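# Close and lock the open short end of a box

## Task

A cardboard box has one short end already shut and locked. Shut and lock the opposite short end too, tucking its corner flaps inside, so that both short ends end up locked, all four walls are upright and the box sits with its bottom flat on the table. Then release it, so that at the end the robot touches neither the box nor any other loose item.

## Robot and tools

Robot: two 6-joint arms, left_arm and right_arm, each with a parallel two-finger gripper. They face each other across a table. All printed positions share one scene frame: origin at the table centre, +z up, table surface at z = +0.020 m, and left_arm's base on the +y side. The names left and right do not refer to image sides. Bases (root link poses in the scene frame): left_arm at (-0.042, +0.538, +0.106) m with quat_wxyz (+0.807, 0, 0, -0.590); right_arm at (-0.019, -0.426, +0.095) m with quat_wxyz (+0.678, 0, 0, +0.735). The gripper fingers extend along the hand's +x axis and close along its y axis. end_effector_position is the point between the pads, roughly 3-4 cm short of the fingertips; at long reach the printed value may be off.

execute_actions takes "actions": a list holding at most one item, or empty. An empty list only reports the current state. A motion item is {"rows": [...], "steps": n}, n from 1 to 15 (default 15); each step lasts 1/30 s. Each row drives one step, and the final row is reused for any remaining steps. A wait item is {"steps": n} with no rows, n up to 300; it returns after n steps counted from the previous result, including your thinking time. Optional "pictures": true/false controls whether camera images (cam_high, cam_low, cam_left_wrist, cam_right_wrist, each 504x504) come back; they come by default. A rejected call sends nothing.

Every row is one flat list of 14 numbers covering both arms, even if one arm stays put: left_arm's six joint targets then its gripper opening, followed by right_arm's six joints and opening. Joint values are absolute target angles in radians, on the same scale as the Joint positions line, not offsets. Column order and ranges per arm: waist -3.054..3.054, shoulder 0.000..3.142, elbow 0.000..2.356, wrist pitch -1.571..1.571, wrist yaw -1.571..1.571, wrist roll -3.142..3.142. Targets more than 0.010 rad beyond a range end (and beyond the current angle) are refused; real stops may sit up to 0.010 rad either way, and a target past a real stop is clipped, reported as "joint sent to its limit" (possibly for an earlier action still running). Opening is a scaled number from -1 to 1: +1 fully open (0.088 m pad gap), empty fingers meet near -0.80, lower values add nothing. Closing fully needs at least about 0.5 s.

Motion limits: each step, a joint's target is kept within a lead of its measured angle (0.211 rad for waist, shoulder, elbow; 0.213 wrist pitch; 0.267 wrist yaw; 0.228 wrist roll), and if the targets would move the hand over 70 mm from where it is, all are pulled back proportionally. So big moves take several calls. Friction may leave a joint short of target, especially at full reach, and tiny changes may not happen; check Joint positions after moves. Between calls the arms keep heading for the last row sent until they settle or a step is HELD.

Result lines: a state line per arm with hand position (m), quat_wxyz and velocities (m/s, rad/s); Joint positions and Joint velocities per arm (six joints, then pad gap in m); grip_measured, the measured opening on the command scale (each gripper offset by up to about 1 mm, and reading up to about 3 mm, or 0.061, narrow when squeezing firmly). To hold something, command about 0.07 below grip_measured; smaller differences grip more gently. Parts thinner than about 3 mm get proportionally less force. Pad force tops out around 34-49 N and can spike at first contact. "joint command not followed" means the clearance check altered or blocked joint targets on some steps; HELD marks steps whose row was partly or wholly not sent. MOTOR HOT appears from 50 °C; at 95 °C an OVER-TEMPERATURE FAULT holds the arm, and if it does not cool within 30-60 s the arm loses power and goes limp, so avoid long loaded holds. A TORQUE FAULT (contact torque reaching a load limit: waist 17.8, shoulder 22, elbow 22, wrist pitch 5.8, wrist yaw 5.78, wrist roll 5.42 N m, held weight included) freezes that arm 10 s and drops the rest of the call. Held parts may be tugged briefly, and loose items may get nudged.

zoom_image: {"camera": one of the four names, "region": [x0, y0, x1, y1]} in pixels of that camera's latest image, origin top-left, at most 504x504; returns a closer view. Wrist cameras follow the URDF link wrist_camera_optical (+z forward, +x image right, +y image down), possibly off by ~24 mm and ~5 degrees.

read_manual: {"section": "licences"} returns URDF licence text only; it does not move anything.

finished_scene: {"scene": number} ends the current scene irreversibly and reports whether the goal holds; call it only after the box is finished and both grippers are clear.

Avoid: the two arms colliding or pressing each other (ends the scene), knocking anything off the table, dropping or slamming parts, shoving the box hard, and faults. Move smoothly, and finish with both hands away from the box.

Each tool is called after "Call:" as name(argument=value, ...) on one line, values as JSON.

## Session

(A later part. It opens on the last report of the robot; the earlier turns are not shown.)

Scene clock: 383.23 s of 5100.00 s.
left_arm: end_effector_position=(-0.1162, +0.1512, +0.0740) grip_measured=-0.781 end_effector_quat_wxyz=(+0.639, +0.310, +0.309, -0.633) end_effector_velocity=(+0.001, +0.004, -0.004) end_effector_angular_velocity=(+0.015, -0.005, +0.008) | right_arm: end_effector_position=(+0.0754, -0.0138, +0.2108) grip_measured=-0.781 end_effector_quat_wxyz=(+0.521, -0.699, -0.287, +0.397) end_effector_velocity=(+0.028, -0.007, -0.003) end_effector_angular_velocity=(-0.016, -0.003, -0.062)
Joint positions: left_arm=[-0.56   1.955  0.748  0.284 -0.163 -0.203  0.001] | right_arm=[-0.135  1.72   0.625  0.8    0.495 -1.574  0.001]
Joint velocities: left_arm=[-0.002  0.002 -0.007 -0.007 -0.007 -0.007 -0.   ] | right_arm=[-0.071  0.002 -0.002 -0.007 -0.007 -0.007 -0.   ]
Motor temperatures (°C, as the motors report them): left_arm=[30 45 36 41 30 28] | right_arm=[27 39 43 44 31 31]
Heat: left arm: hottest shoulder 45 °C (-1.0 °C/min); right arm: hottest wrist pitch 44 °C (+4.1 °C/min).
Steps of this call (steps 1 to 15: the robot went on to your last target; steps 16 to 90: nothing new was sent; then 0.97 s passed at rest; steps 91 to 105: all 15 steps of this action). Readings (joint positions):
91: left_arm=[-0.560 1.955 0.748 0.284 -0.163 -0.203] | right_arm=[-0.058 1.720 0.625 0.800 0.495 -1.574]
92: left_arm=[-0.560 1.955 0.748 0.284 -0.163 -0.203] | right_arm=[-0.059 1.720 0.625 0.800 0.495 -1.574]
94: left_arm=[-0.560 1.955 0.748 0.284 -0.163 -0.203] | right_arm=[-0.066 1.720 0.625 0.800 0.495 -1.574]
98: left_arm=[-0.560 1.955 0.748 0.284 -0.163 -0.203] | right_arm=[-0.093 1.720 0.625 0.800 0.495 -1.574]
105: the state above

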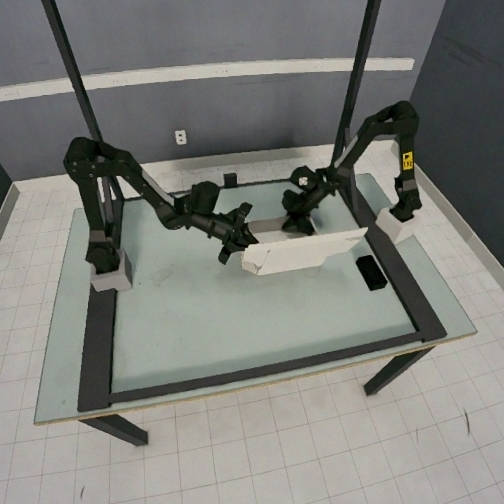

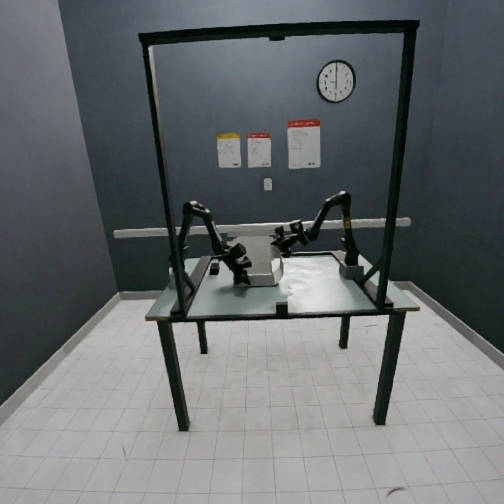

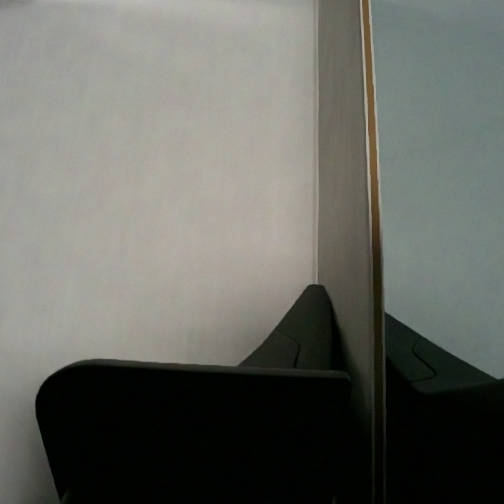

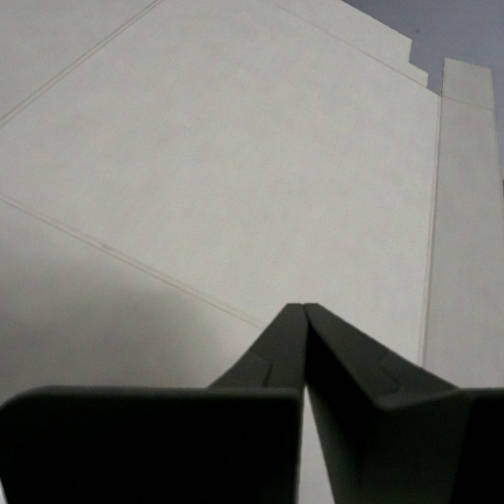

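Call:
execute_actions(actions=[{"rows": [[-0.564,1.955,0.75,0.284,-0.158,-0.202,-0.9,-0.08,1.73,0.63,0.8,0.4,-1.57,-0.8],[-0.564,1.955,0.75,0.284,-0.158,-0.202,-0.9,-0.08,1.73,0.63,0.8,0.4,-1.57,-0.8],[-0.564,1.955,0.75,0.284,-0.158,-0.202,-0.9,-0.08,1.73,0.63,0.8,0.4,-1.57,-0.8],[-0.564,1.955,0.75,0.284,-0.158,-0.202,-0.9,-0.08,1.73,0.63,0.8,0.4,-1.57,-0.8],[-0.564,1.955,0.75,0.284,-0.158,-0.202,-0.9,-0.08,1.55,0.57,0.65,0.2,-1.57,-0.8],[-0.564,1.955,0.75,0.284,-0.158,-0.202,-0.9,-0.08,1.55,0.57,0.65,0.2,-1.57,-0.8],[-0.564,1.955,0.75,0.284,-0.158,-0.202,-0.9,-0.08,1.55,0.57,0.65,0.2,-1.57,-0.8],[-0.564,1.955,0.75,0.284,-0.158,-0.202,-0.9,-0.08,1.55,0.57,0.65,0.2,-1.57,-0.8],[-0.564,1.955,0.75,0.284,-0.158,-0.202,-0.9,-0.1,1.35,0.45,0.4,0.0,-1.57,-0.8],[-0.564,1.955,0.75,0.284,-0.158,-0.202,-0.9,-0.1,1.35,0.45,0.4,0.0,-1.57,-0.8],[-0.564,1.955,0.75,0.284,-0.158,-0.202,-0.9,-0.1,1.35,0.45,0.4,0.0,-1.57,-0.8],[-0.564,1.955,0.75,0.284,-0.158,-0.202,-0.9,-0.1,1.35,0.45,0.4,0.0,-1.57,-0.8],[-0.564,1.955,0.75,0.284,-0.158,-0.202,-0.9,-0.2,1.3,0.35,0.4,0.0,-1.57,-0.8]], "steps": 15}], pictures=false)

Call:
execute_actions(actions=[{"steps": 15}])

Scene clock: 389.43 s of 5100.00 s.
left_arm: end_effector_position=(-0.1170, +0.1515, +0.0739) grip_measured=-0.781 end_effector_quat_wxyz=(+0.638, +0.310, +0.309, -0.634) end_effector_velocity=(+0.001, +0.002, -0.000) end_effector_angular_velocity=(+0.003, -0.023, +0.000) | right_arm: end_effector_position=(+0.0080, -0.0796, +0.1932) grip_measured=-0.781 end_effector_quat_wxyz=(+0.386, -0.626, -0.339, +0.587) end_effector_velocity=(+0.253, -0.276, -0.229) end_effector_angular_velocity=(-0.772, +0.055, -0.766)
Joint positions: left_arm=[-0.562  1.955  0.748  0.284 -0.161 -0.203  0.001] | right_arm=[-0.148  1.337  0.415  0.431  0.023 -1.574  0.001]
Joint velocities: left_arm=[-0.007 -0.002 -0.002 -0.007 -0.022  0.007 -0.   ] | right_arm=[-0.789 -0.54  -0.779 -0.535 -0.022 -0.007  0.   ]
Motor temperatures (°C, as the motors report them): left_arm=[30 45 36 41 30 28] | right_arm=[27 39 42 43 31 31]
Heat: left arm: hottest shoulder 45 °C (-1.0 °C/min); right arm: hottest wrist pitch 43 °C (+2.0 °C/min).
Steps of this call (steps 1 to 15: the robot went on to your last target; steps 16 to 90: nothing new was sent; then 2.70 s passed at rest; steps 91 to 105: all 15 steps of this action). Readings (joint positions):
91: left_arm=[-0.560 1.955 0.748 0.284 -0.163 -0.203] | right_arm=[-0.136 1.720 0.625 0.800 0.485 -1.574]
92: left_arm=[-0.560 1.955 0.748 0.284 -0.163 -0.203] | right_arm=[-0.126 1.720 0.625 0.800 0.462 -1.574]
94: left_arm=[-0.560 1.955 0.748 0.284 -0.161 -0.203] | right_arm=[-0.100 1.720 0.625 0.800 0.427 -1.574]
98: left_arm=[-0.561 1.955 0.748 0.284 -0.161 -0.203] | right_arm=[-0.082 1.609 0.587 0.688 0.259 -1.574]
105: the state above

Scene clock: 389.93 s of 5100.00 s.
left_arm: end_effector_position=(-0.1170, +0.1515, +0.0739) grip_measured=-0.781 end_effector_quat_wxyz=(+0.638, +0.310, +0.309, -0.634) end_effector_velocity=(+0.004, -0.001, +0.001) end_effector_angular_velocity=(-0.002, -0.004, +0.033) | right_arm: end_effector_position=(+0.0200, -0.0982, +0.1762) grip_measured=-0.781 end_effector_quat_wxyz=(+0.382, -0.637, -0.311, +0.593) end_effector_velocity=(+0.003, -0.002, -0.002) end_effector_angular_velocity=(-0.008, -0.009, -0.010)
Joint positions: left_arm=[-0.562  1.955  0.748  0.284 -0.161 -0.203  0.001] | right_arm=[-0.196  1.308  0.36   0.402  0.005 -1.574  0.001]
Joint velocities: left_arm=[ 0.002 -0.002  0.002 -0.007 -0.022 -0.022 -0.   ] | right_arm=[-0.007 -0.002 -0.002 -0.007  0.007 -0.007  0.   ]
Motor temperatures (°C, as the motors report them): left_arm=[30 45 36 41 30 28] | right_arm=[27 39 42 43 31 31]
Heat: left arm: hottest shoulder 45 °C (-1.0 °C/min); right arm: hottest wrist pitch 43 °C (+2.0 °C/min).
Steps of this call (steps 1 to 15: the robot went on to your last target). Readings (joint positions):
1: left_arm=[-0.562 1.955 0.748 0.284 -0.161 -0.203] | right_arm=[-0.170 1.326 0.393 0.418 0.022 -1.574]
2: left_arm=[-0.562 1.955 0.748 0.284 -0.161 -0.203] | right_arm=[-0.184 1.322 0.378 0.409 0.019 -1.574]
4: left_arm=[-0.562 1.955 0.748 0.284 -0.161 -0.203] | right_arm=[-0.193 1.320 0.363 0.403 0.011 -1.574]
8: left_arm=[-0.562 1.955 0.748 0.284 -0.161 -0.203] | right_arm=[-0.195 1.310 0.360 0.403 0.005 -1.574]
15: the state above

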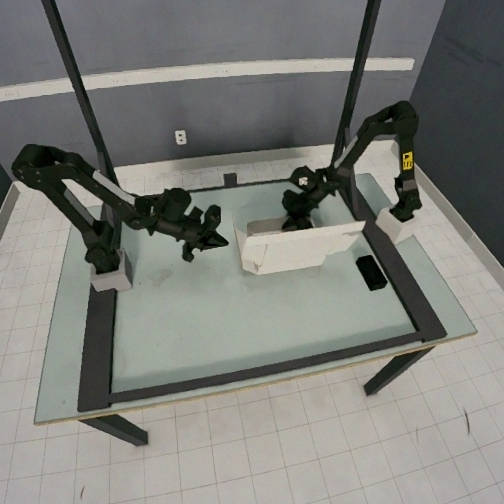

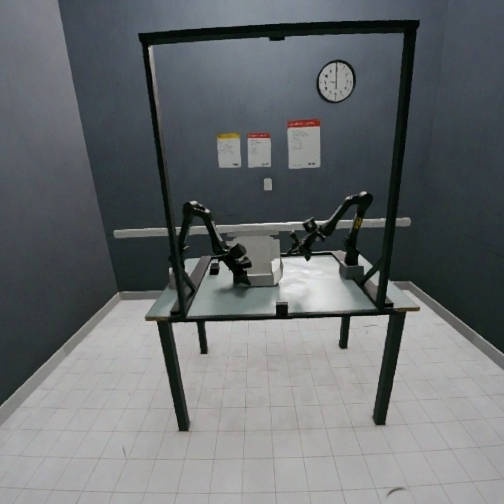

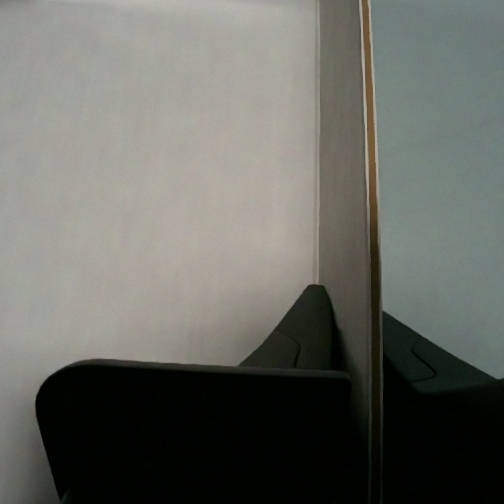

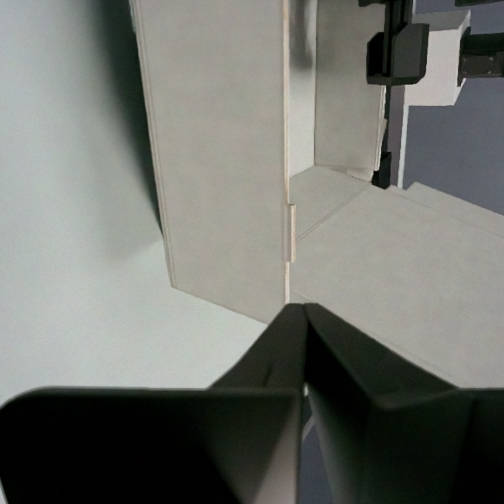

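Call:
execute_actions(actions=[{"rows": [[-0.564,1.955,0.75,0.284,-0.158,-0.202,-0.9,-0.08,1.35,0.42,0.45,0.2,-1.57,-0.8],[-0.564,1.955,0.75,0.284,-0.158,-0.202,-0.9,-0.08,1.35,0.42,0.45,0.2,-1.57,-0.8],[-0.564,1.955,0.75,0.284,-0.158,-0.202,-0.9,-0.08,1.35,0.42,0.45,0.2,-1.57,-0.8],[-0.564,1.955,0.75,0.284,-0.158,-0.202,-0.9,-0.08,1.35,0.42,0.45,0.2,-1.57,-0.8],[-0.564,1.955,0.75,0.284,-0.158,-0.202,-0.9,0.02,1.5,0.52,0.5,0.4,-1.57,-0.8],[-0.564,1.955,0.75,0.284,-0.158,-0.202,-0.9,0.02,1.5,0.52,0.5,0.4,-1.57,-0.8],[-0.564,1.955,0.75,0.284,-0.158,-0.202,-0.9,0.02,1.5,0.52,0.5,0.4,-1.57,-0.8],[-0.564,1.955,0.75,0.284,-0.158,-0.202,-0.9,0.02,1.5,0.52,0.5,0.4,-1.57,-0.8],[-0.564,1.955,0.75,0.284,-0.158,-0.202,-0.9,0.02,1.5,0.52,0.5,0.4,-1.57,-0.8],[-0.564,1.955,0.75,0.284,-0.158,-0.202,-0.9,0.02,1.647,0.547,0.55,0.4,-1.57,-0.8]], "steps": 15}], pictures=false)

Call:
execute_actions(actions=[{"steps": 10}])

Scene clock: 396.80 s of 5100.00 s.
left_arm: end_effector_position=(-0.1170, +0.1515, +0.0739) grip_measured=-0.781 end_effector_quat_wxyz=(+0.638, +0.310, +0.309, -0.634) end_effector_velocity=(+0.001, +0.004, -0.002) end_effector_angular_velocity=(+0.020, -0.007, +0.008) | right_arm: end_effector_position=(+0.0023, -0.0448, +0.1634) grip_measured=-0.781 end_effector_quat_wxyz=(-0.379, +0.713, +0.306, -0.505) end_effector_velocity=(+0.009, -0.014, -0.109) end_effector_angular_velocity=(-0.299, -0.050, -0.050)
Joint positions: left_arm=[-0.562  1.955  0.748  0.284 -0.161 -0.203  0.001] | right_arm=[ 0.015  1.627  0.537  0.533  0.391 -1.574  0.001]
Joint velocities: left_arm=[-0.002 -0.002 -0.002 -0.022 -0.007 -0.007 -0.   ] | right_arm=[-0.002  0.305 -0.007  0.007  0.051  0.007 -0.   ]
Motor temperatures (°C, as the motors report them): left_arm=[30 45 36 40 30 28] | right_arm=[27 38 41 42 31 31]
Heat: left arm: hottest shoulder 45 °C (-1.0 °C/min); right arm: hottest wrist pitch 42 °C (+0.0 °C/min).
Steps of this call (steps 1 to 15: the robot went on to your last target; steps 16 to 90: nothing new was sent; then 3.37 s passed at rest; steps 91 to 105: all 15 steps of this action). Readings (joint positions):
91: left_arm=[-0.562 1.955 0.748 0.284 -0.161 -0.203] | right_arm=[-0.185 1.311 0.364 0.404 0.037 -1.574]
92: left_arm=[-0.562 1.955 0.748 0.284 -0.161 -0.203] | right_arm=[-0.157 1.320 0.371 0.415 0.092 -1.574]
94: left_arm=[-0.562 1.955 0.748 0.284 -0.161 -0.203] | right_arm=[-0.111 1.335 0.392 0.436 0.143 -1.574]
98: left_arm=[-0.562 1.955 0.748 0.284 -0.161 -0.203] | right_arm=[-0.013 1.454 0.489 0.485 0.331 -1.574]
105: the state above

Scene clock: 397.13 s of 5100.00 s.
left_arm: end_effector_position=(-0.1170, +0.1515, +0.0739) grip_measured=-0.781 end_effector_quat_wxyz=(+0.638, +0.310, +0.309, -0.634) end_effector_velocity=(+0.002, -0.001, +0.002) end_effector_angular_velocity=(-0.011, -0.020, +0.005) | right_arm: end_effector_position=(+0.0025, -0.0433, +0.1626) grip_measured=-0.781 end_effector_quat_wxyz=(-0.381, +0.713, +0.306, -0.503) end_effector_velocity=(-0.000, +0.000, +0.000) end_effector_angular_velocity=(-0.010, -0.014, +0.014)
Joint positions: left_arm=[-0.562  1.955  0.748  0.284 -0.161 -0.203  0.001] | right_arm=[ 0.016  1.638  0.539  0.548  0.395 -1.574  0.001]
Joint velocities: left_arm=[-0.002 -0.002 -0.002  0.007 -0.022  0.007  0.   ] | right_arm=[-0.002 -0.002  0.002 -0.007 -0.007 -0.022  0.   ]
Motor temperatures (°C, as the motors report them): left_arm=[30 45 36 40 30 28] | right_arm=[27 38 41 42 31 31]
Heat: left arm: hottest shoulder 45 °C (-1.0 °C/min); right arm: hottest wrist pitch 42 °C (+0.0 °C/min).
Steps of this call (steps 1 to 10: the robot went on to your last target). Readings (joint positions):
1: left_arm=[-0.562 1.955 0.748 0.284 -0.161 -0.203] | right_arm=[0.015 1.635 0.537 0.538 0.392 -1.574]
2: left_arm=[-0.562 1.955 0.748 0.284 -0.161 -0.203] | right_arm=[0.015 1.637 0.537 0.542 0.393 -1.574]
4: left_arm=[-0.562 1.955 0.748 0.284 -0.161 -0.203] | right_arm=[0.016 1.637 0.538 0.548 0.395 -1.574]
8: left_arm=[-0.562 1.955 0.748 0.284 -0.161 -0.203] | right_arm=[0.016 1.638 0.539 0.548 0.395 -1.574]
10: the state above

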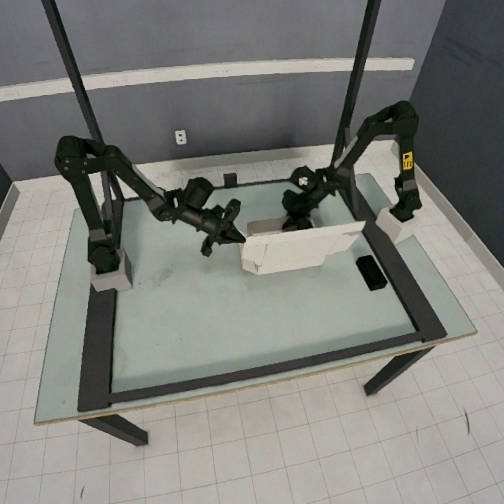

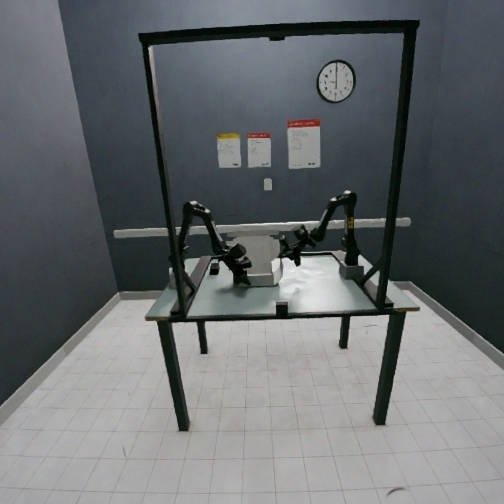

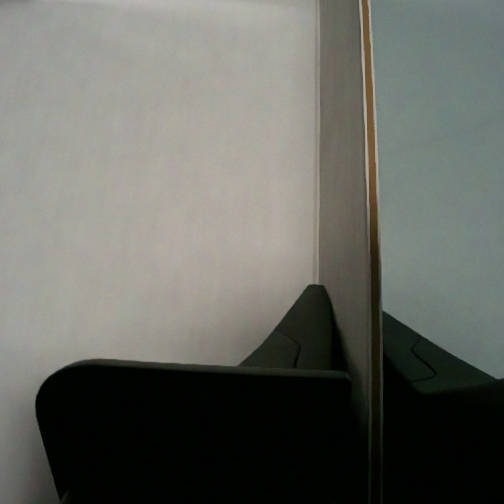

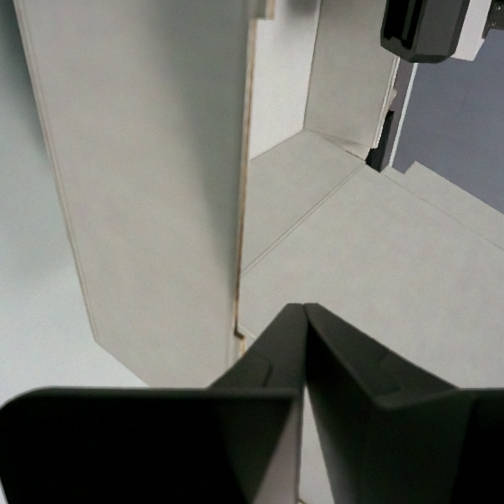

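Call:
execute_actions(actions=[{"rows": [[-0.564,1.955,0.75,0.284,-0.158,-0.202,-0.9,0.0,1.647,0.547,0.55,0.4,-1.57,-0.8],[-0.564,1.955,0.75,0.284,-0.158,-0.202,-0.9,-0.012,1.647,0.547,0.55,0.4,-1.57,-0.8],[-0.564,1.955,0.75,0.284,-0.158,-0.202,-0.9,-0.024,1.647,0.547,0.55,0.4,-1.57,-0.8],[-0.564,1.955,0.75,0.284,-0.158,-0.202,-0.9,-0.036,1.647,0.547,0.55,0.4,-1.57,-0.8],[-0.564,1.955,0.75,0.284,-0.158,-0.202,-0.9,-0.048,1.647,0.547,0.55,0.4,-1.57,-0.8],[-0.564,1.955,0.75,0.284,-0.158,-0.202,-0.9,-0.06,1.647,0.547,0.55,0.4,-1.57,-0.8],[-0.564,1.955,0.75,0.284,-0.158,-0.202,-0.9,-0.07,1.647,0.547,0.55,0.4,-1.57,-0.8],[-0.564,1.955,0.75,0.284,-0.158,-0.202,-0.9,-0.08,1.647,0.547,0.55,0.4,-1.57,-0.8],[-0.564,1.955,0.75,0.284,-0.158,-0.202,-0.9,-0.09,1.647,0.547,0.55,0.4,-1.57,-0.8],[-0.564,1.955,0.75,0.284,-0.158,-0.202,-0.9,-0.10,1.647,0.547,0.55,0.4,-1.57,-0.8],[-0.564,1.955,0.75,0.284,-0.158,-0.202,-0.9,-0.11,1.647,0.547,0.55,0.4,-1.57,-0.8],[-0.564,1.955,0.75,0.284,-0.158,-0.202,-0.9,-0.12,1.647,0.547,0.55,0.4,-1.57,-0.8],[-0.564,1.955,0.75,0.284,-0.158,-0.202,-0.9,-0.13,1.647,0.547,0.55,0.4,-1.57,-0.8],[-0.564,1.955,0.75,0.284,-0.158,-0.202,-0.9,-0.14,1.647,0.547,0.55,0.4,-1.57,-0.8],[-0.564,1.955,0.75,0.284,-0.158,-0.202,-0.9,-0.15,1.647,0.547,0.55,0.4,-1.57,-0.8]], "steps": 15}], pictures=false)

Call:
execute_actions(actions=[{"steps": 10}])

Call:
zoom_image(camera="cam_high", region=[190, 170, 370, 300])

Scene clock: 403.20 s of 5100.00 s.
left_arm: end_effector_position=(-0.1160, +0.1510, +0.0742) grip_measured=-0.781 end_effector_quat_wxyz=(+0.640, +0.310, +0.309, -0.632) end_effector_velocity=(+0.020, -0.010, +0.006) end_effector_angular_velocity=(-0.032, -0.021, +0.085) | right_arm: end_effector_position=(+0.0517, -0.0489, +0.1628) grip_measured=-0.781 end_effector_quat_wxyz=(-0.413, +0.731, +0.260, -0.478) end_effector_velocity=(+0.069, -0.006, +0.002) end_effector_angular_velocity=(+0.015, +0.036, -0.140)
Joint positions: left_arm=[-0.56   1.955  0.748  0.285 -0.164 -0.203  0.001] | right_arm=[-0.114  1.638  0.539  0.549  0.393 -1.574  0.001]
Joint velocities: left_arm=[ 0.037 -0.002  0.012  0.007 -0.051 -0.022 -0.   ] | right_arm=[-0.212  0.002  0.012  0.007 -0.081 -0.007 -0.   ]
Motor temperatures (°C, as the motors report them): left_arm=[30 45 36 40 30 28] | right_arm=[27 38 41 42 31 31]
Heat: left arm: hottest shoulder 45 °C (-1.0 °C/min); right arm: hottest wrist pitch 42 °C (+0.0 °C/min).
Steps of this call (steps 1 to 30: the robot went on to your last target; steps 31 to 90: nothing new was sent; then 2.57 s passed at rest; steps 91 to 105: all 15 steps of this action). Readings (joint positions):
91: left_arm=[-0.562 1.955 0.748 0.284 -0.161 -0.203] | right_arm=[0.016 1.638 0.539 0.548 0.395 -1.574]
92: left_arm=[-0.562 1.955 0.748 0.284 -0.161 -0.203] | right_arm=[0.013 1.638 0.539 0.548 0.395 -1.574]
94: left_arm=[-0.562 1.955 0.748 0.284 -0.161 -0.203] | right_arm=[-0.002 1.638 0.539 0.548 0.395 -1.574]
98: left_arm=[-0.562 1.955 0.748 0.284 -0.161 -0.203] | right_arm=[-0.048 1.638 0.539 0.548 0.396 -1.574]
105: the state above

Scene clock: 403.53 s of 5100.00 s.
left_arm: end_effector_position=(-0.1143, +0.1503, +0.0745) grip_measured=-0.781 end_effector_quat_wxyz=(+0.641, +0.309, +0.309, -0.631) end_effector_velocity=(+0.002, -0.001, +0.001) end_effector_angular_velocity=(-0.009, +0.001, +0.013) | right_arm: end_effector_position=(+0.0586, -0.0496, +0.1632) grip_measured=-0.781 end_effector_quat_wxyz=(+0.418, -0.732, -0.254, +0.474) end_effector_velocity=(-0.000, -0.001, -0.001) end_effector_angular_velocity=(-0.010, -0.001, +0.007)
Joint positions: left_arm=[-0.556  1.955  0.749  0.285 -0.165 -0.203  0.001] | right_arm=[-0.134  1.638  0.541  0.55   0.39  -1.574  0.001]
Joint velocities: left_arm=[ 0.002 -0.002 -0.002  0.007 -0.007 -0.007 -0.   ] | right_arm=[-0.002 -0.002 -0.002 -0.007 -0.007 -0.007 -0.   ]
Motor temperatures (°C, as the motors report them): left_arm=[30 45 36 40 30 28] | right_arm=[27 38 41 42 31 31]
Heat: left arm: hottest shoulder 45 °C (-1.0 °C/min); right arm: hottest wrist pitch 42 °C (+0.0 °C/min).
Steps of this call (steps 1 to 10: the robot went on to your last target). Readings (joint positions):
1: left_arm=[-0.559 1.955 0.749 0.285 -0.165 -0.203] | right_arm=[-0.121 1.638 0.540 0.549 0.391 -1.574]
2: left_arm=[-0.557 1.955 0.749 0.285 -0.165 -0.203] | right_arm=[-0.126 1.638 0.540 0.550 0.391 -1.574]
4: left_arm=[-0.556 1.955 0.749 0.285 -0.165 -0.203] | right_arm=[-0.132 1.638 0.541 0.550 0.391 -1.574]
8: left_arm=[-0.556 1.955 0.749 0.285 -0.165 -0.203] | right_arm=[-0.134 1.638 0.541 0.550 0.390 -1.574]
10: the state above

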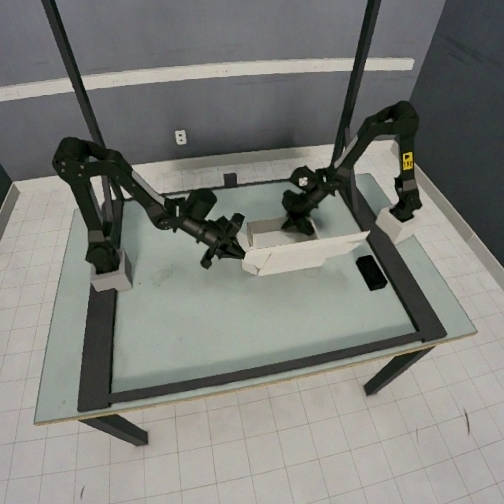

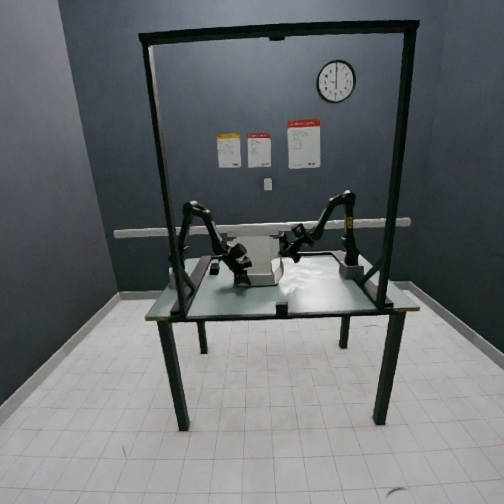

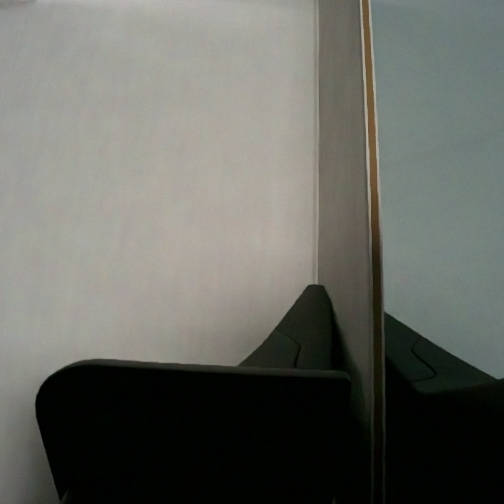

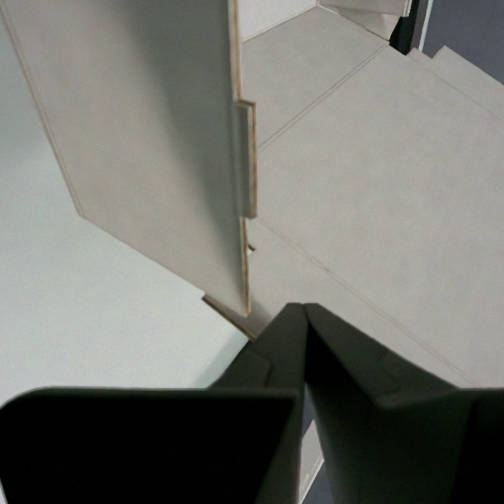

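Region (190, 170, 370, 300) of cam_high's 504x504 image, scaled by 2.800, with more detail than that image has.

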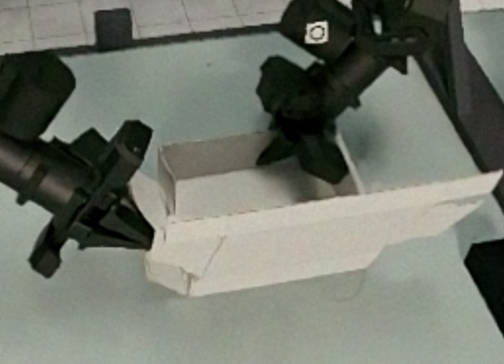

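Call:
execute_actions(actions=[{"rows": [[-0.564,1.955,0.75,0.284,-0.158,-0.202,-0.9,-0.155,1.655,0.557,0.55,0.4,-1.57,-0.8],[-0.564,1.955,0.75,0.284,-0.158,-0.202,-0.9,-0.162,1.655,0.557,0.55,0.4,-1.57,-0.8],[-0.564,1.955,0.75,0.284,-0.158,-0.202,-0.9,-0.169,1.655,0.557,0.55,0.4,-1.57,-0.8],[-0.564,1.955,0.75,0.284,-0.158,-0.202,-0.9,-0.176,1.655,0.557,0.55,0.4,-1.57,-0.8],[-0.564,1.955,0.75,0.284,-0.158,-0.202,-0.9,-0.183,1.655,0.557,0.55,0.4,-1.57,-0.8],[-0.564,1.955,0.75,0.284,-0.158,-0.202,-0.9,-0.19,1.655,0.557,0.55,0.4,-1.57,-0.8],[-0.564,1.955,0.75,0.284,-0.158,-0.202,-0.9,-0.197,1.655,0.557,0.55,0.4,-1.57,-0.8],[-0.564,1.955,0.75,0.284,-0.158,-0.202,-0.9,-0.204,1.655,0.557,0.55,0.4,-1.57,-0.8],[-0.564,1.955,0.75,0.284,-0.158,-0.202,-0.9,-0.21,1.655,0.557,0.55,0.4,-1.57,-0.8]], "steps": 15}])

Scene clock: 406.77 s of 5100.00 s.
left_arm: end_effector_position=(-0.1139, +0.1502, +0.0745) grip_measured=-0.781 end_effector_quat_wxyz=(+0.642, +0.308, +0.309, -0.631) end_effector_velocity=(-0.004, +0.001, +0.000) end_effector_angular_velocity=(+0.003, +0.019, +0.006) | right_arm: end_effector_position=(+0.0811, -0.0524, +0.1636) grip_measured=-0.781 end_effector_quat_wxyz=(+0.433, -0.739, -0.232, +0.461) end_effector_velocity=(-0.000, +0.000, +0.001) end_effector_angular_velocity=(+0.011, +0.008, +0.000)
Joint positions: left_arm=[-0.555  1.955  0.749  0.285 -0.166 -0.203  0.001] | right_arm=[-0.193  1.646  0.55   0.55   0.39  -1.574  0.001]
Joint velocities: left_arm=[-0.007 -0.002  0.002 -0.007  0.007 -0.022 -0.   ] | right_arm=[-0.002 -0.002 -0.002  0.007 -0.007  0.007  0.   ]
Motor temperatures (°C, as the motors report them): left_arm=[30 45 36 40 30 28] | right_arm=[27 38 41 42 31 31]
Heat: left arm: hottest shoulder 45 °C (-1.0 °C/min); right arm: hottest wrist pitch 42 °C (+0.0 °C/min).
Steps of this call (steps 1 to 30: the robot went on to your last target; steps 31 to 82: nothing new was sent; steps 83 to 97: all 15 steps of this action). Readings (joint positions):
83: left_arm=[-0.556 1.955 0.749 0.285 -0.165 -0.203] | right_arm=[-0.134 1.639 0.542 0.550 0.390 -1.574]
84: left_arm=[-0.555 1.955 0.749 0.285 -0.166 -0.203] | right_arm=[-0.136 1.641 0.544 0.550 0.390 -1.574]
86: left_arm=[-0.555 1.955 0.749 0.285 -0.166 -0.203] | right_arm=[-0.144 1.644 0.547 0.550 0.390 -1.574]
90: left_arm=[-0.555 1.955 0.749 0.285 -0.166 -0.203] | right_arm=[-0.170 1.646 0.549 0.550 0.390 -1.574]
97: the state above

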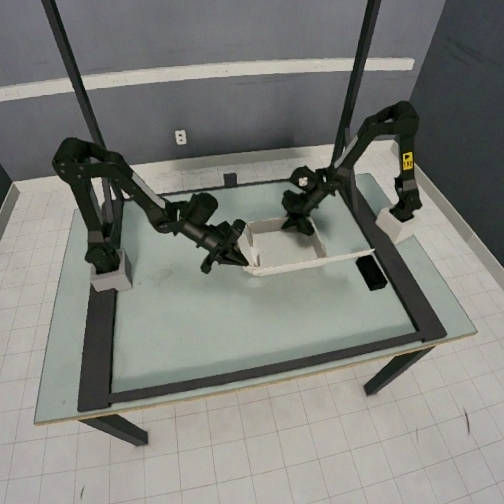

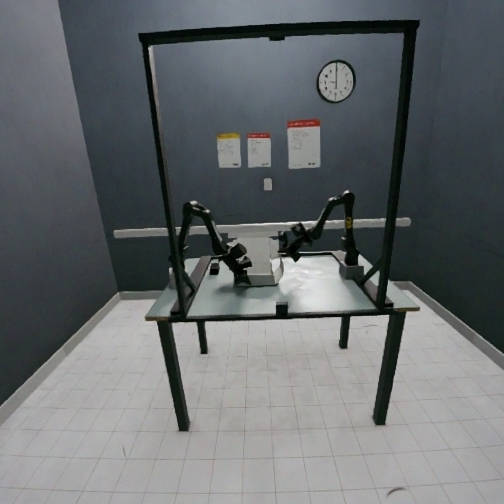

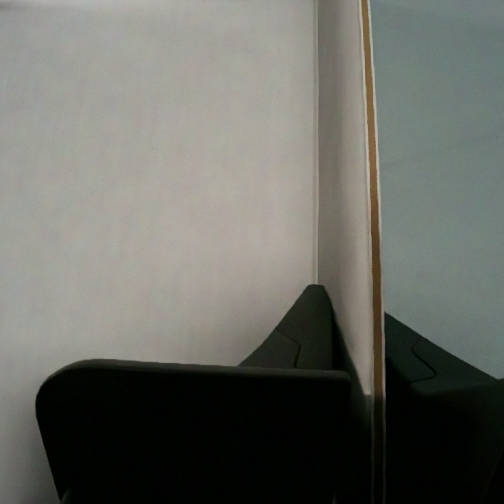

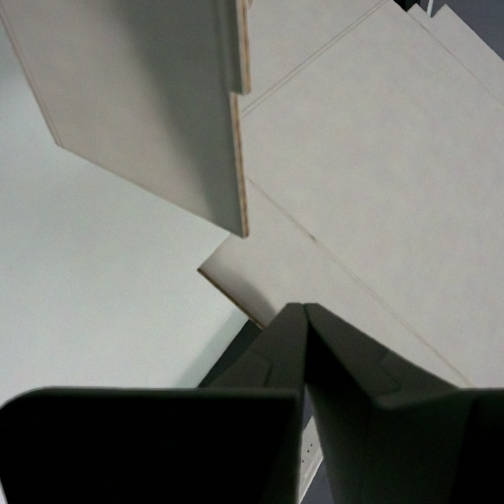

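Call:
execute_actions(actions=[{"rows": [[-0.564,1.955,0.75,0.284,-0.158,-0.202,-0.9,-0.15,1.6,0.53,0.55,0.3,-1.57,-0.8],[-0.564,1.955,0.75,0.284,-0.158,-0.202,-0.9,-0.15,1.6,0.53,0.55,0.3,-1.57,-0.8],[-0.564,1.955,0.75,0.284,-0.158,-0.202,-0.9,-0.15,1.6,0.53,0.55,0.3,-1.57,-0.8],[-0.564,1.955,0.75,0.284,-0.158,-0.202,-0.9,-0.1,1.35,0.38,0.45,0.15,-1.57,-0.8],[-0.564,1.955,0.75,0.284,-0.158,-0.202,-0.9,-0.1,1.35,0.38,0.45,0.15,-1.57,-0.8],[-0.564,1.955,0.75,0.284,-0.158,-0.202,-0.9,-0.1,1.35,0.38,0.45,0.15,-1.57,-0.8],[-0.564,1.955,0.75,0.284,-0.158,-0.202,-0.9,-0.1,1.35,0.38,0.45,0.15,-1.57,-0.8],[-0.564,1.955,0.75,0.284,-0.158,-0.202,-0.9,-0.1,1.35,0.38,0.45,0.15,-1.57,-0.8],[-0.564,1.955,0.75,0.284,-0.158,-0.202,-0.9,-0.1,1.35,0.38,0.45,0.15,-1.57,-0.8],[-0.564,1.955,0.75,0.284,-0.158,-0.202,-0.9,-0.04,1.4,0.36,0.36,0.0,-1.57,-0.8],[-0.564,1.955,0.75,0.284,-0.158,-0.202,-0.9,-0.04,1.4,0.36,0.36,0.0,-1.57,-0.8],[-0.564,1.955,0.75,0.284,-0.158,-0.202,-0.9,-0.04,1.4,0.36,0.36,0.0,-1.57,-0.8],[-0.564,1.955,0.75,0.284,-0.158,-0.202,-0.9,-0.04,1.534,0.387,0.447,0.0,-1.57,-0.8]], "steps": 15}], pictures=false)

Call:
execute_actions(actions=[{"rows": [[-0.564,1.955,0.75,0.284,-0.158,-0.202,-0.9,-0.04,1.534,0.387,0.447,0.0,-1.57,-0.8],[-0.564,1.955,0.75,0.284,-0.158,-0.202,-0.9,-0.04,1.534,0.387,0.447,0.0,-1.57,-0.8],[-0.564,1.955,0.75,0.284,-0.158,-0.202,-0.9,-0.04,1.534,0.387,0.447,0.0,-1.57,-0.8],[-0.564,1.955,0.75,0.284,-0.158,-0.202,-0.9,-0.04,1.67,0.40,0.57,0.0,-1.57,-0.8],[-0.564,1.955,0.75,0.284,-0.158,-0.202,-0.9,-0.04,1.67,0.40,0.57,0.0,-1.57,-0.8],[-0.564,1.955,0.75,0.284,-0.158,-0.202,-0.9,-0.04,1.67,0.40,0.57,0.0,-1.57,-0.8],[-0.564,1.955,0.75,0.284,-0.158,-0.202,-0.9,-0.04,1.67,0.40,0.57,0.0,-1.57,-0.8],[-0.564,1.955,0.75,0.284,-0.158,-0.202,-0.9,-0.04,1.81,0.445,0.665,0.0,-1.57,-0.8]], "steps": 15}])

Call:
zoom_image(camera="cam_low", region=[220, 220, 340, 310])

Scene clock: 415.13 s of 5100.00 s.
left_arm: end_effector_position=(-0.1174, +0.1512, +0.0741) grip_measured=-0.781 end_effector_quat_wxyz=(+0.637, +0.310, +0.309, -0.634) end_effector_velocity=(+0.003, +0.002, -0.001) end_effector_angular_velocity=(+0.012, -0.017, +0.017) | right_arm: end_effector_position=(-0.0270, -0.0925, +0.1384) grip_measured=-0.781 end_effector_quat_wxyz=(+0.302, -0.637, -0.320, +0.633) end_effector_velocity=(-0.048, -0.037, -0.265) end_effector_angular_velocity=(-0.773, +0.091, +0.206)
Joint positions: left_arm=[-0.562  1.955  0.749  0.283 -0.161 -0.203  0.001] | right_arm=[-0.046  1.47   0.385  0.424  0.022 -1.574  0.001]
Joint velocities: left_arm=[-0.002 -0.002  0.002 -0.022 -0.022 -0.007 -0.   ] | right_arm=[ 0.066  0.93  -0.007  0.168 -0.183  0.007 -0.   ]
Motor temperatures (°C, as the motors report them): left_arm=[30 45 35 40 30 28] | right_arm=[27 37 41 41 31 31]
Heat: left arm: hottest shoulder 45 °C (-1.0 °C/min); right arm: hottest elbow 41 °C (-2.1 °C/min).
Steps of this call (steps 1 to 15: the robot went on to your last target; steps 16 to 90: nothing new was sent; then 4.87 s passed at rest; steps 91 to 105: all 15 steps of this action). Readings (joint positions):
91: left_arm=[-0.555 1.955 0.749 0.285 -0.166 -0.203] | right_arm=[-0.192 1.644 0.550 0.550 0.381 -1.574]
92: left_arm=[-0.555 1.955 0.749 0.285 -0.166 -0.203] | right_arm=[-0.185 1.637 0.547 0.550 0.360 -1.574]
94: left_arm=[-0.559 1.955 0.749 0.283 -0.162 -0.203] | right_arm=[-0.166 1.602 0.527 0.543 0.308 -1.574]
98: left_arm=[-0.562 1.955 0.749 0.283 -0.161 -0.203] | right_arm=[-0.107 1.408 0.408 0.466 0.181 -1.574]
105: the state above

Scene clock: 415.63 s of 5100.00 s.
left_arm: end_effector_position=(-0.1174, +0.1512, +0.0741) grip_measured=-0.781 end_effector_quat_wxyz=(+0.637, +0.310, +0.309, -0.634) end_effector_velocity=(-0.000, -0.002, +0.003) end_effector_angular_velocity=(-0.013, +0.011, +0.019) | right_arm: end_effector_position=(-0.0309, -0.0721, +0.0864) grip_measured=-0.781 end_effector_quat_wxyz=(+0.283, -0.639, -0.308, +0.646) end_effector_velocity=(-0.003, +0.025, +0.013) end_effector_angular_velocity=(+0.099, +0.024, +0.009)
Joint positions: left_arm=[-0.562  1.955  0.749  0.283 -0.161 -0.203  0.001] | right_arm=[-0.044  1.796  0.432  0.655  0.004 -1.574  0.001]
Joint velocities: left_arm=[-0.002 -0.002  0.002  0.007 -0.007 -0.022 -0.   ] | right_arm=[-0.002  0.051  0.042  0.11  -0.022  0.007 -0.   ]
Motor temperatures (°C, as the motors report them): left_arm=[30 45 35 40 30 28] | right_arm=[27 37 41 41 31 31]
Heat: left arm: hottest shoulder 45 °C (-1.0 °C/min); right arm: hottest elbow 41 °C (-2.0 °C/min).
Steps of this call (steps 1 to 15: all 15 steps of this action). Readings (joint positions):
1: left_arm=[-0.562 1.955 0.749 0.283 -0.161 -0.203] | right_arm=[-0.045 1.495 0.385 0.426 0.017 -1.574]
2: left_arm=[-0.562 1.955 0.749 0.283 -0.161 -0.203] | right_arm=[-0.044 1.509 0.384 0.426 0.013 -1.574]
4: left_arm=[-0.562 1.955 0.749 0.283 -0.161 -0.203] | right_arm=[-0.044 1.537 0.384 0.456 0.009 -1.574]
8: left_arm=[-0.562 1.955 0.749 0.283 -0.161 -0.203] | right_arm=[-0.044 1.654 0.399 0.555 0.005 -1.574]
15: the state above

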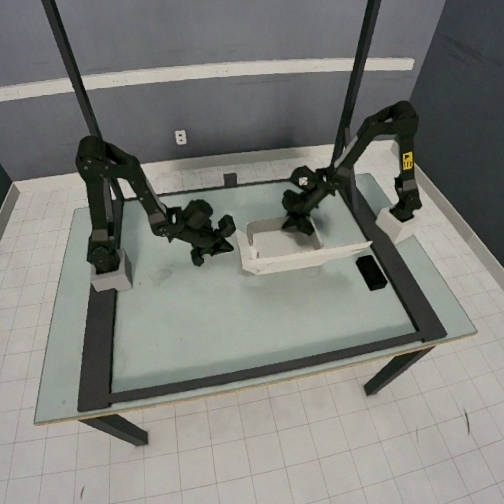

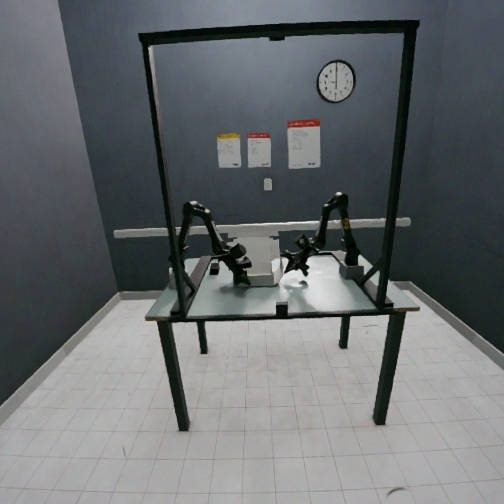

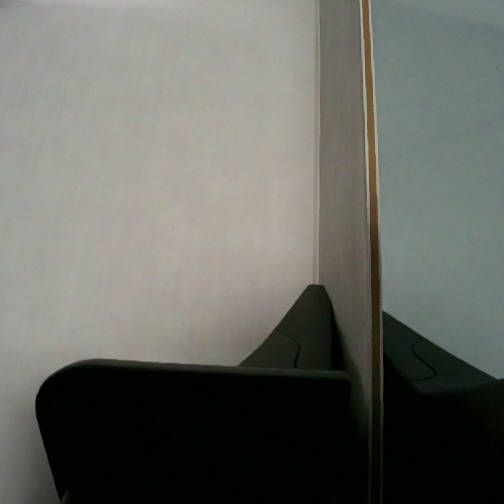

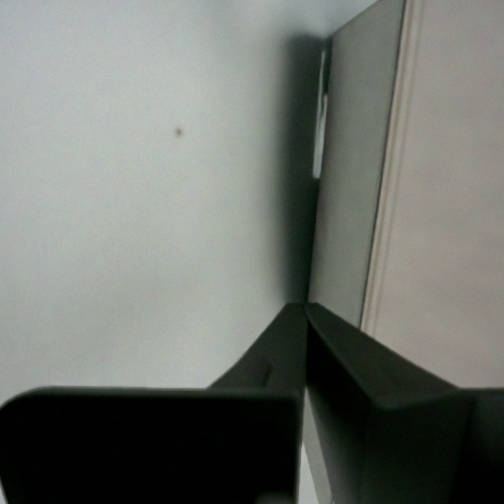

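Region (220, 220, 340, 310) of cam_low's 504x504 image, scaled by 4.200, with more detail than that image has; it fills the top 378 rows of this view, and the rest is white.

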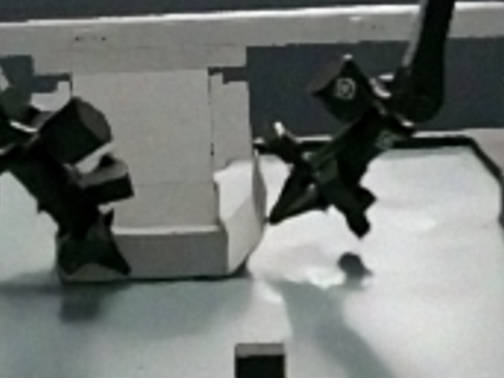

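Call:
execute_actions(actions=[{"rows": [[-0.564,1.955,0.75,0.284,-0.158,-0.202,-0.9,-0.04,1.83,0.50,0.64,0.0,-1.57,-0.8],[-0.564,1.955,0.75,0.284,-0.158,-0.202,-0.9,-0.04,1.83,0.50,0.64,0.0,-1.57,-0.8],[-0.564,1.955,0.75,0.284,-0.158,-0.202,-0.9,-0.04,1.83,0.50,0.64,0.0,-1.57,-0.8],[-0.564,1.955,0.75,0.284,-0.158,-0.202,-0.9,-0.04,1.857,0.56,0.615,0.0,-1.57,-0.8],[-0.564,1.955,0.75,0.284,-0.158,-0.202,-0.9,-0.04,1.857,0.56,0.615,0.0,-1.57,-0.8],[-0.564,1.955,0.75,0.284,-0.158,-0.202,-0.9,-0.04,1.857,0.56,0.615,0.0,-1.57,-0.8],[-0.564,1.955,0.75,0.284,-0.158,-0.202,-0.9,-0.04,1.857,0.56,0.615,0.0,-1.57,-0.8],[-0.564,1.955,0.75,0.284,-0.158,-0.202,-0.9,-0.04,1.868,0.6,0.595,0.0,-1.57,-0.8],[-0.564,1.955,0.75,0.284,-0.158,-0.202,-0.9,-0.04,1.868,0.6,0.595,0.0,-1.57,-0.8],[-0.564,1.955,0.75,0.284,-0.158,-0.202,-0.9,-0.04,1.868,0.6,0.595,0.0,-1.57,-0.8],[-0.564,1.955,0.75,0.284,-0.158,-0.202,-0.9,-0.04,1.868,0.6,0.595,0.0,-1.57,-0.8],[-0.564,1.955,0.75,0.284,-0.158,-0.202,-0.9,-0.04,1.878,0.635,0.575,0.0,-1.57,-0.8]], "steps": 15}], pictures=false)

Call:
execute_actions(actions=[{"rows": [[-0.564,1.955,0.75,0.284,-0.158,-0.202,-0.9,-0.04,1.895,0.67,0.56,0.0,-1.57,-0.8],[-0.564,1.955,0.75,0.284,-0.158,-0.202,-0.9,-0.04,1.895,0.67,0.56,0.0,-1.57,-0.8],[-0.564,1.955,0.75,0.284,-0.158,-0.202,-0.9,-0.04,1.895,0.67,0.56,0.0,-1.57,-0.8],[-0.564,1.955,0.75,0.284,-0.158,-0.202,-0.9,-0.04,1.895,0.67,0.56,0.0,-1.57,-0.8],[-0.564,1.955,0.75,0.284,-0.158,-0.202,-0.9,-0.04,1.895,0.67,0.56,0.0,-1.57,-0.8],[-0.564,1.955,0.75,0.284,-0.158,-0.202,-0.9,-0.04,1.912,0.70,0.545,0.0,-1.57,-0.8]], "steps": 15}])

Call:
zoom_image(camera="cam_low", region=[220, 220, 340, 310])

Scene clock: 422.20 s of 5100.00 s.
left_arm: end_effector_position=(-0.1188, +0.1547, +0.0717) grip_measured=-0.781 end_effector_quat_wxyz=(+0.633, +0.315, +0.312, -0.634) end_effector_velocity=(+0.003, +0.001, -0.000) end_effector_angular_velocity=(+0.003, -0.006, +0.028) | right_arm: end_effector_position=(-0.0326, -0.0306, +0.0953) grip_measured=-0.781 end_effector_quat_wxyz=(+0.288, -0.636, -0.312, +0.644) end_effector_velocity=(+0.002, +0.061, +0.039) end_effector_angular_velocity=(+0.111, -0.017, +0.001)
Joint positions: left_arm=[-0.567  1.955  0.744  0.276 -0.157 -0.203  0.001] | right_arm=[-0.044  1.868  0.599  0.575  0.004 -1.574  0.001]
Joint velocities: left_arm=[-0.002 -0.002 -0.002 -0.007 -0.022 -0.022 -0.   ] | right_arm=[-0.007  0.032  0.208 -0.066  0.007 -0.022 -0.   ]
Motor temperatures (°C, as the motors report them): left_arm=[30 45 35 40 30 28] | right_arm=[27 37 40 41 31 31]
Heat: left arm: hottest shoulder 45 °C (-1.0 °C/min); right arm: hottest wrist pitch 41 °C (-4.0 °C/min).
Steps of this call (steps 1 to 15: the robot went on to your last target; steps 16 to 90: nothing new was sent; then 3.07 s passed at rest; steps 91 to 105: all 15 steps of this action). Readings (joint positions):
91: left_arm=[-0.562 1.955 0.749 0.283 -0.161 -0.203] | right_arm=[-0.044 1.802 0.442 0.661 0.004 -1.574]
92: left_arm=[-0.562 1.955 0.749 0.283 -0.161 -0.203] | right_arm=[-0.044 1.808 0.453 0.653 0.004 -1.574]
94: left_arm=[-0.562 1.955 0.749 0.283 -0.161 -0.203] | right_arm=[-0.044 1.821 0.481 0.644 0.004 -1.574]
98: left_arm=[-0.567 1.955 0.744 0.276 -0.157 -0.203] | right_arm=[-0.044 1.847 0.531 0.611 0.004 -1.574]
105: the state above

Scene clock: 422.70 s of 5100.00 s.
left_arm: end_effector_position=(-0.1189, +0.1549, +0.0716) grip_measured=-0.781 end_effector_quat_wxyz=(+0.633, +0.315, +0.312, -0.634) end_effector_velocity=(+0.001, +0.002, -0.001) end_effector_angular_velocity=(+0.006, +0.015, +0.031) | right_arm: end_effector_position=(-0.0333, -0.0117, +0.1004) grip_measured=-0.781 end_effector_quat_wxyz=(+0.291, -0.635, -0.316, +0.642) end_effector_velocity=(-0.000, -0.002, -0.002) end_effector_angular_velocity=(-0.017, -0.013, +0.017)
Joint positions: left_arm=[-0.567  1.955  0.744  0.276 -0.157 -0.203  0.001] | right_arm=[-0.044  1.9    0.676  0.54   0.004 -1.574  0.001]
Joint velocities: left_arm=[-0.002 -0.002 -0.002 -0.007 -0.007 -0.037 -0.   ] | right_arm=[-0.002 -0.002  0.002 -0.022 -0.007 -0.022 -0.   ]
Motor temperatures (°C, as the motors report them): left_arm=[30 45 35 40 30 28] | right_arm=[27 37 40 41 31 31]
Heat: left arm: hottest shoulder 45 °C (-1.0 °C/min); right arm: hottest wrist pitch 41 °C (-4.1 °C/min).
Steps of this call (steps 1 to 15: all 15 steps of this action). Readings (joint positions):
1: left_arm=[-0.567 1.955 0.744 0.276 -0.157 -0.203] | right_arm=[-0.044 1.870 0.609 0.570 0.004 -1.574]
2: left_arm=[-0.567 1.955 0.744 0.276 -0.157 -0.203] | right_arm=[-0.044 1.874 0.619 0.565 0.004 -1.574]
4: left_arm=[-0.567 1.955 0.744 0.276 -0.157 -0.203] | right_arm=[-0.044 1.882 0.638 0.560 0.004 -1.574]
8: left_arm=[-0.567 1.955 0.744 0.276 -0.157 -0.203] | right_arm=[-0.044 1.894 0.664 0.547 0.004 -1.574]
15: the state above

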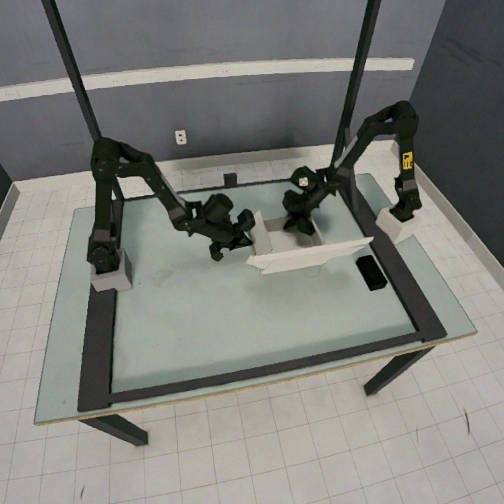

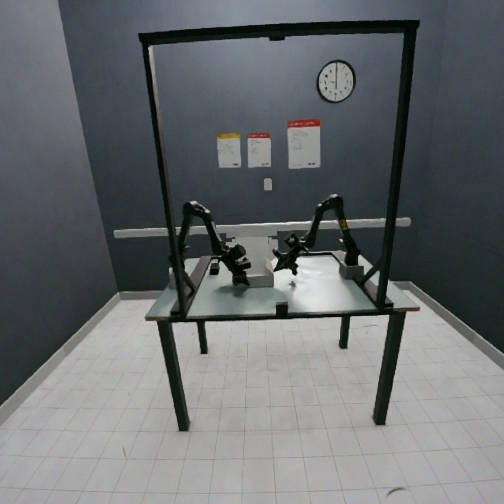

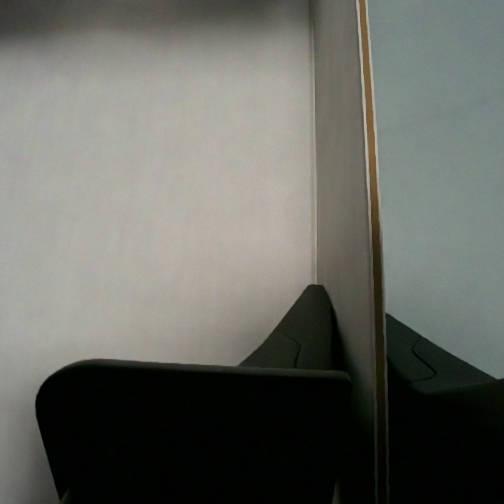

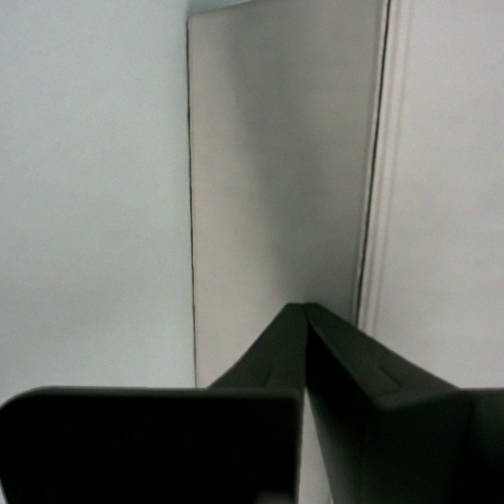

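Region (220, 220, 340, 310) of cam_low's 504x504 image, scaled by 4.200, with more detail than that image has; it fills the top 378 rows of this view, and the rest is white.

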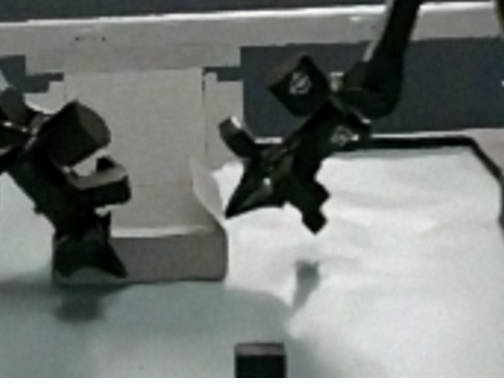

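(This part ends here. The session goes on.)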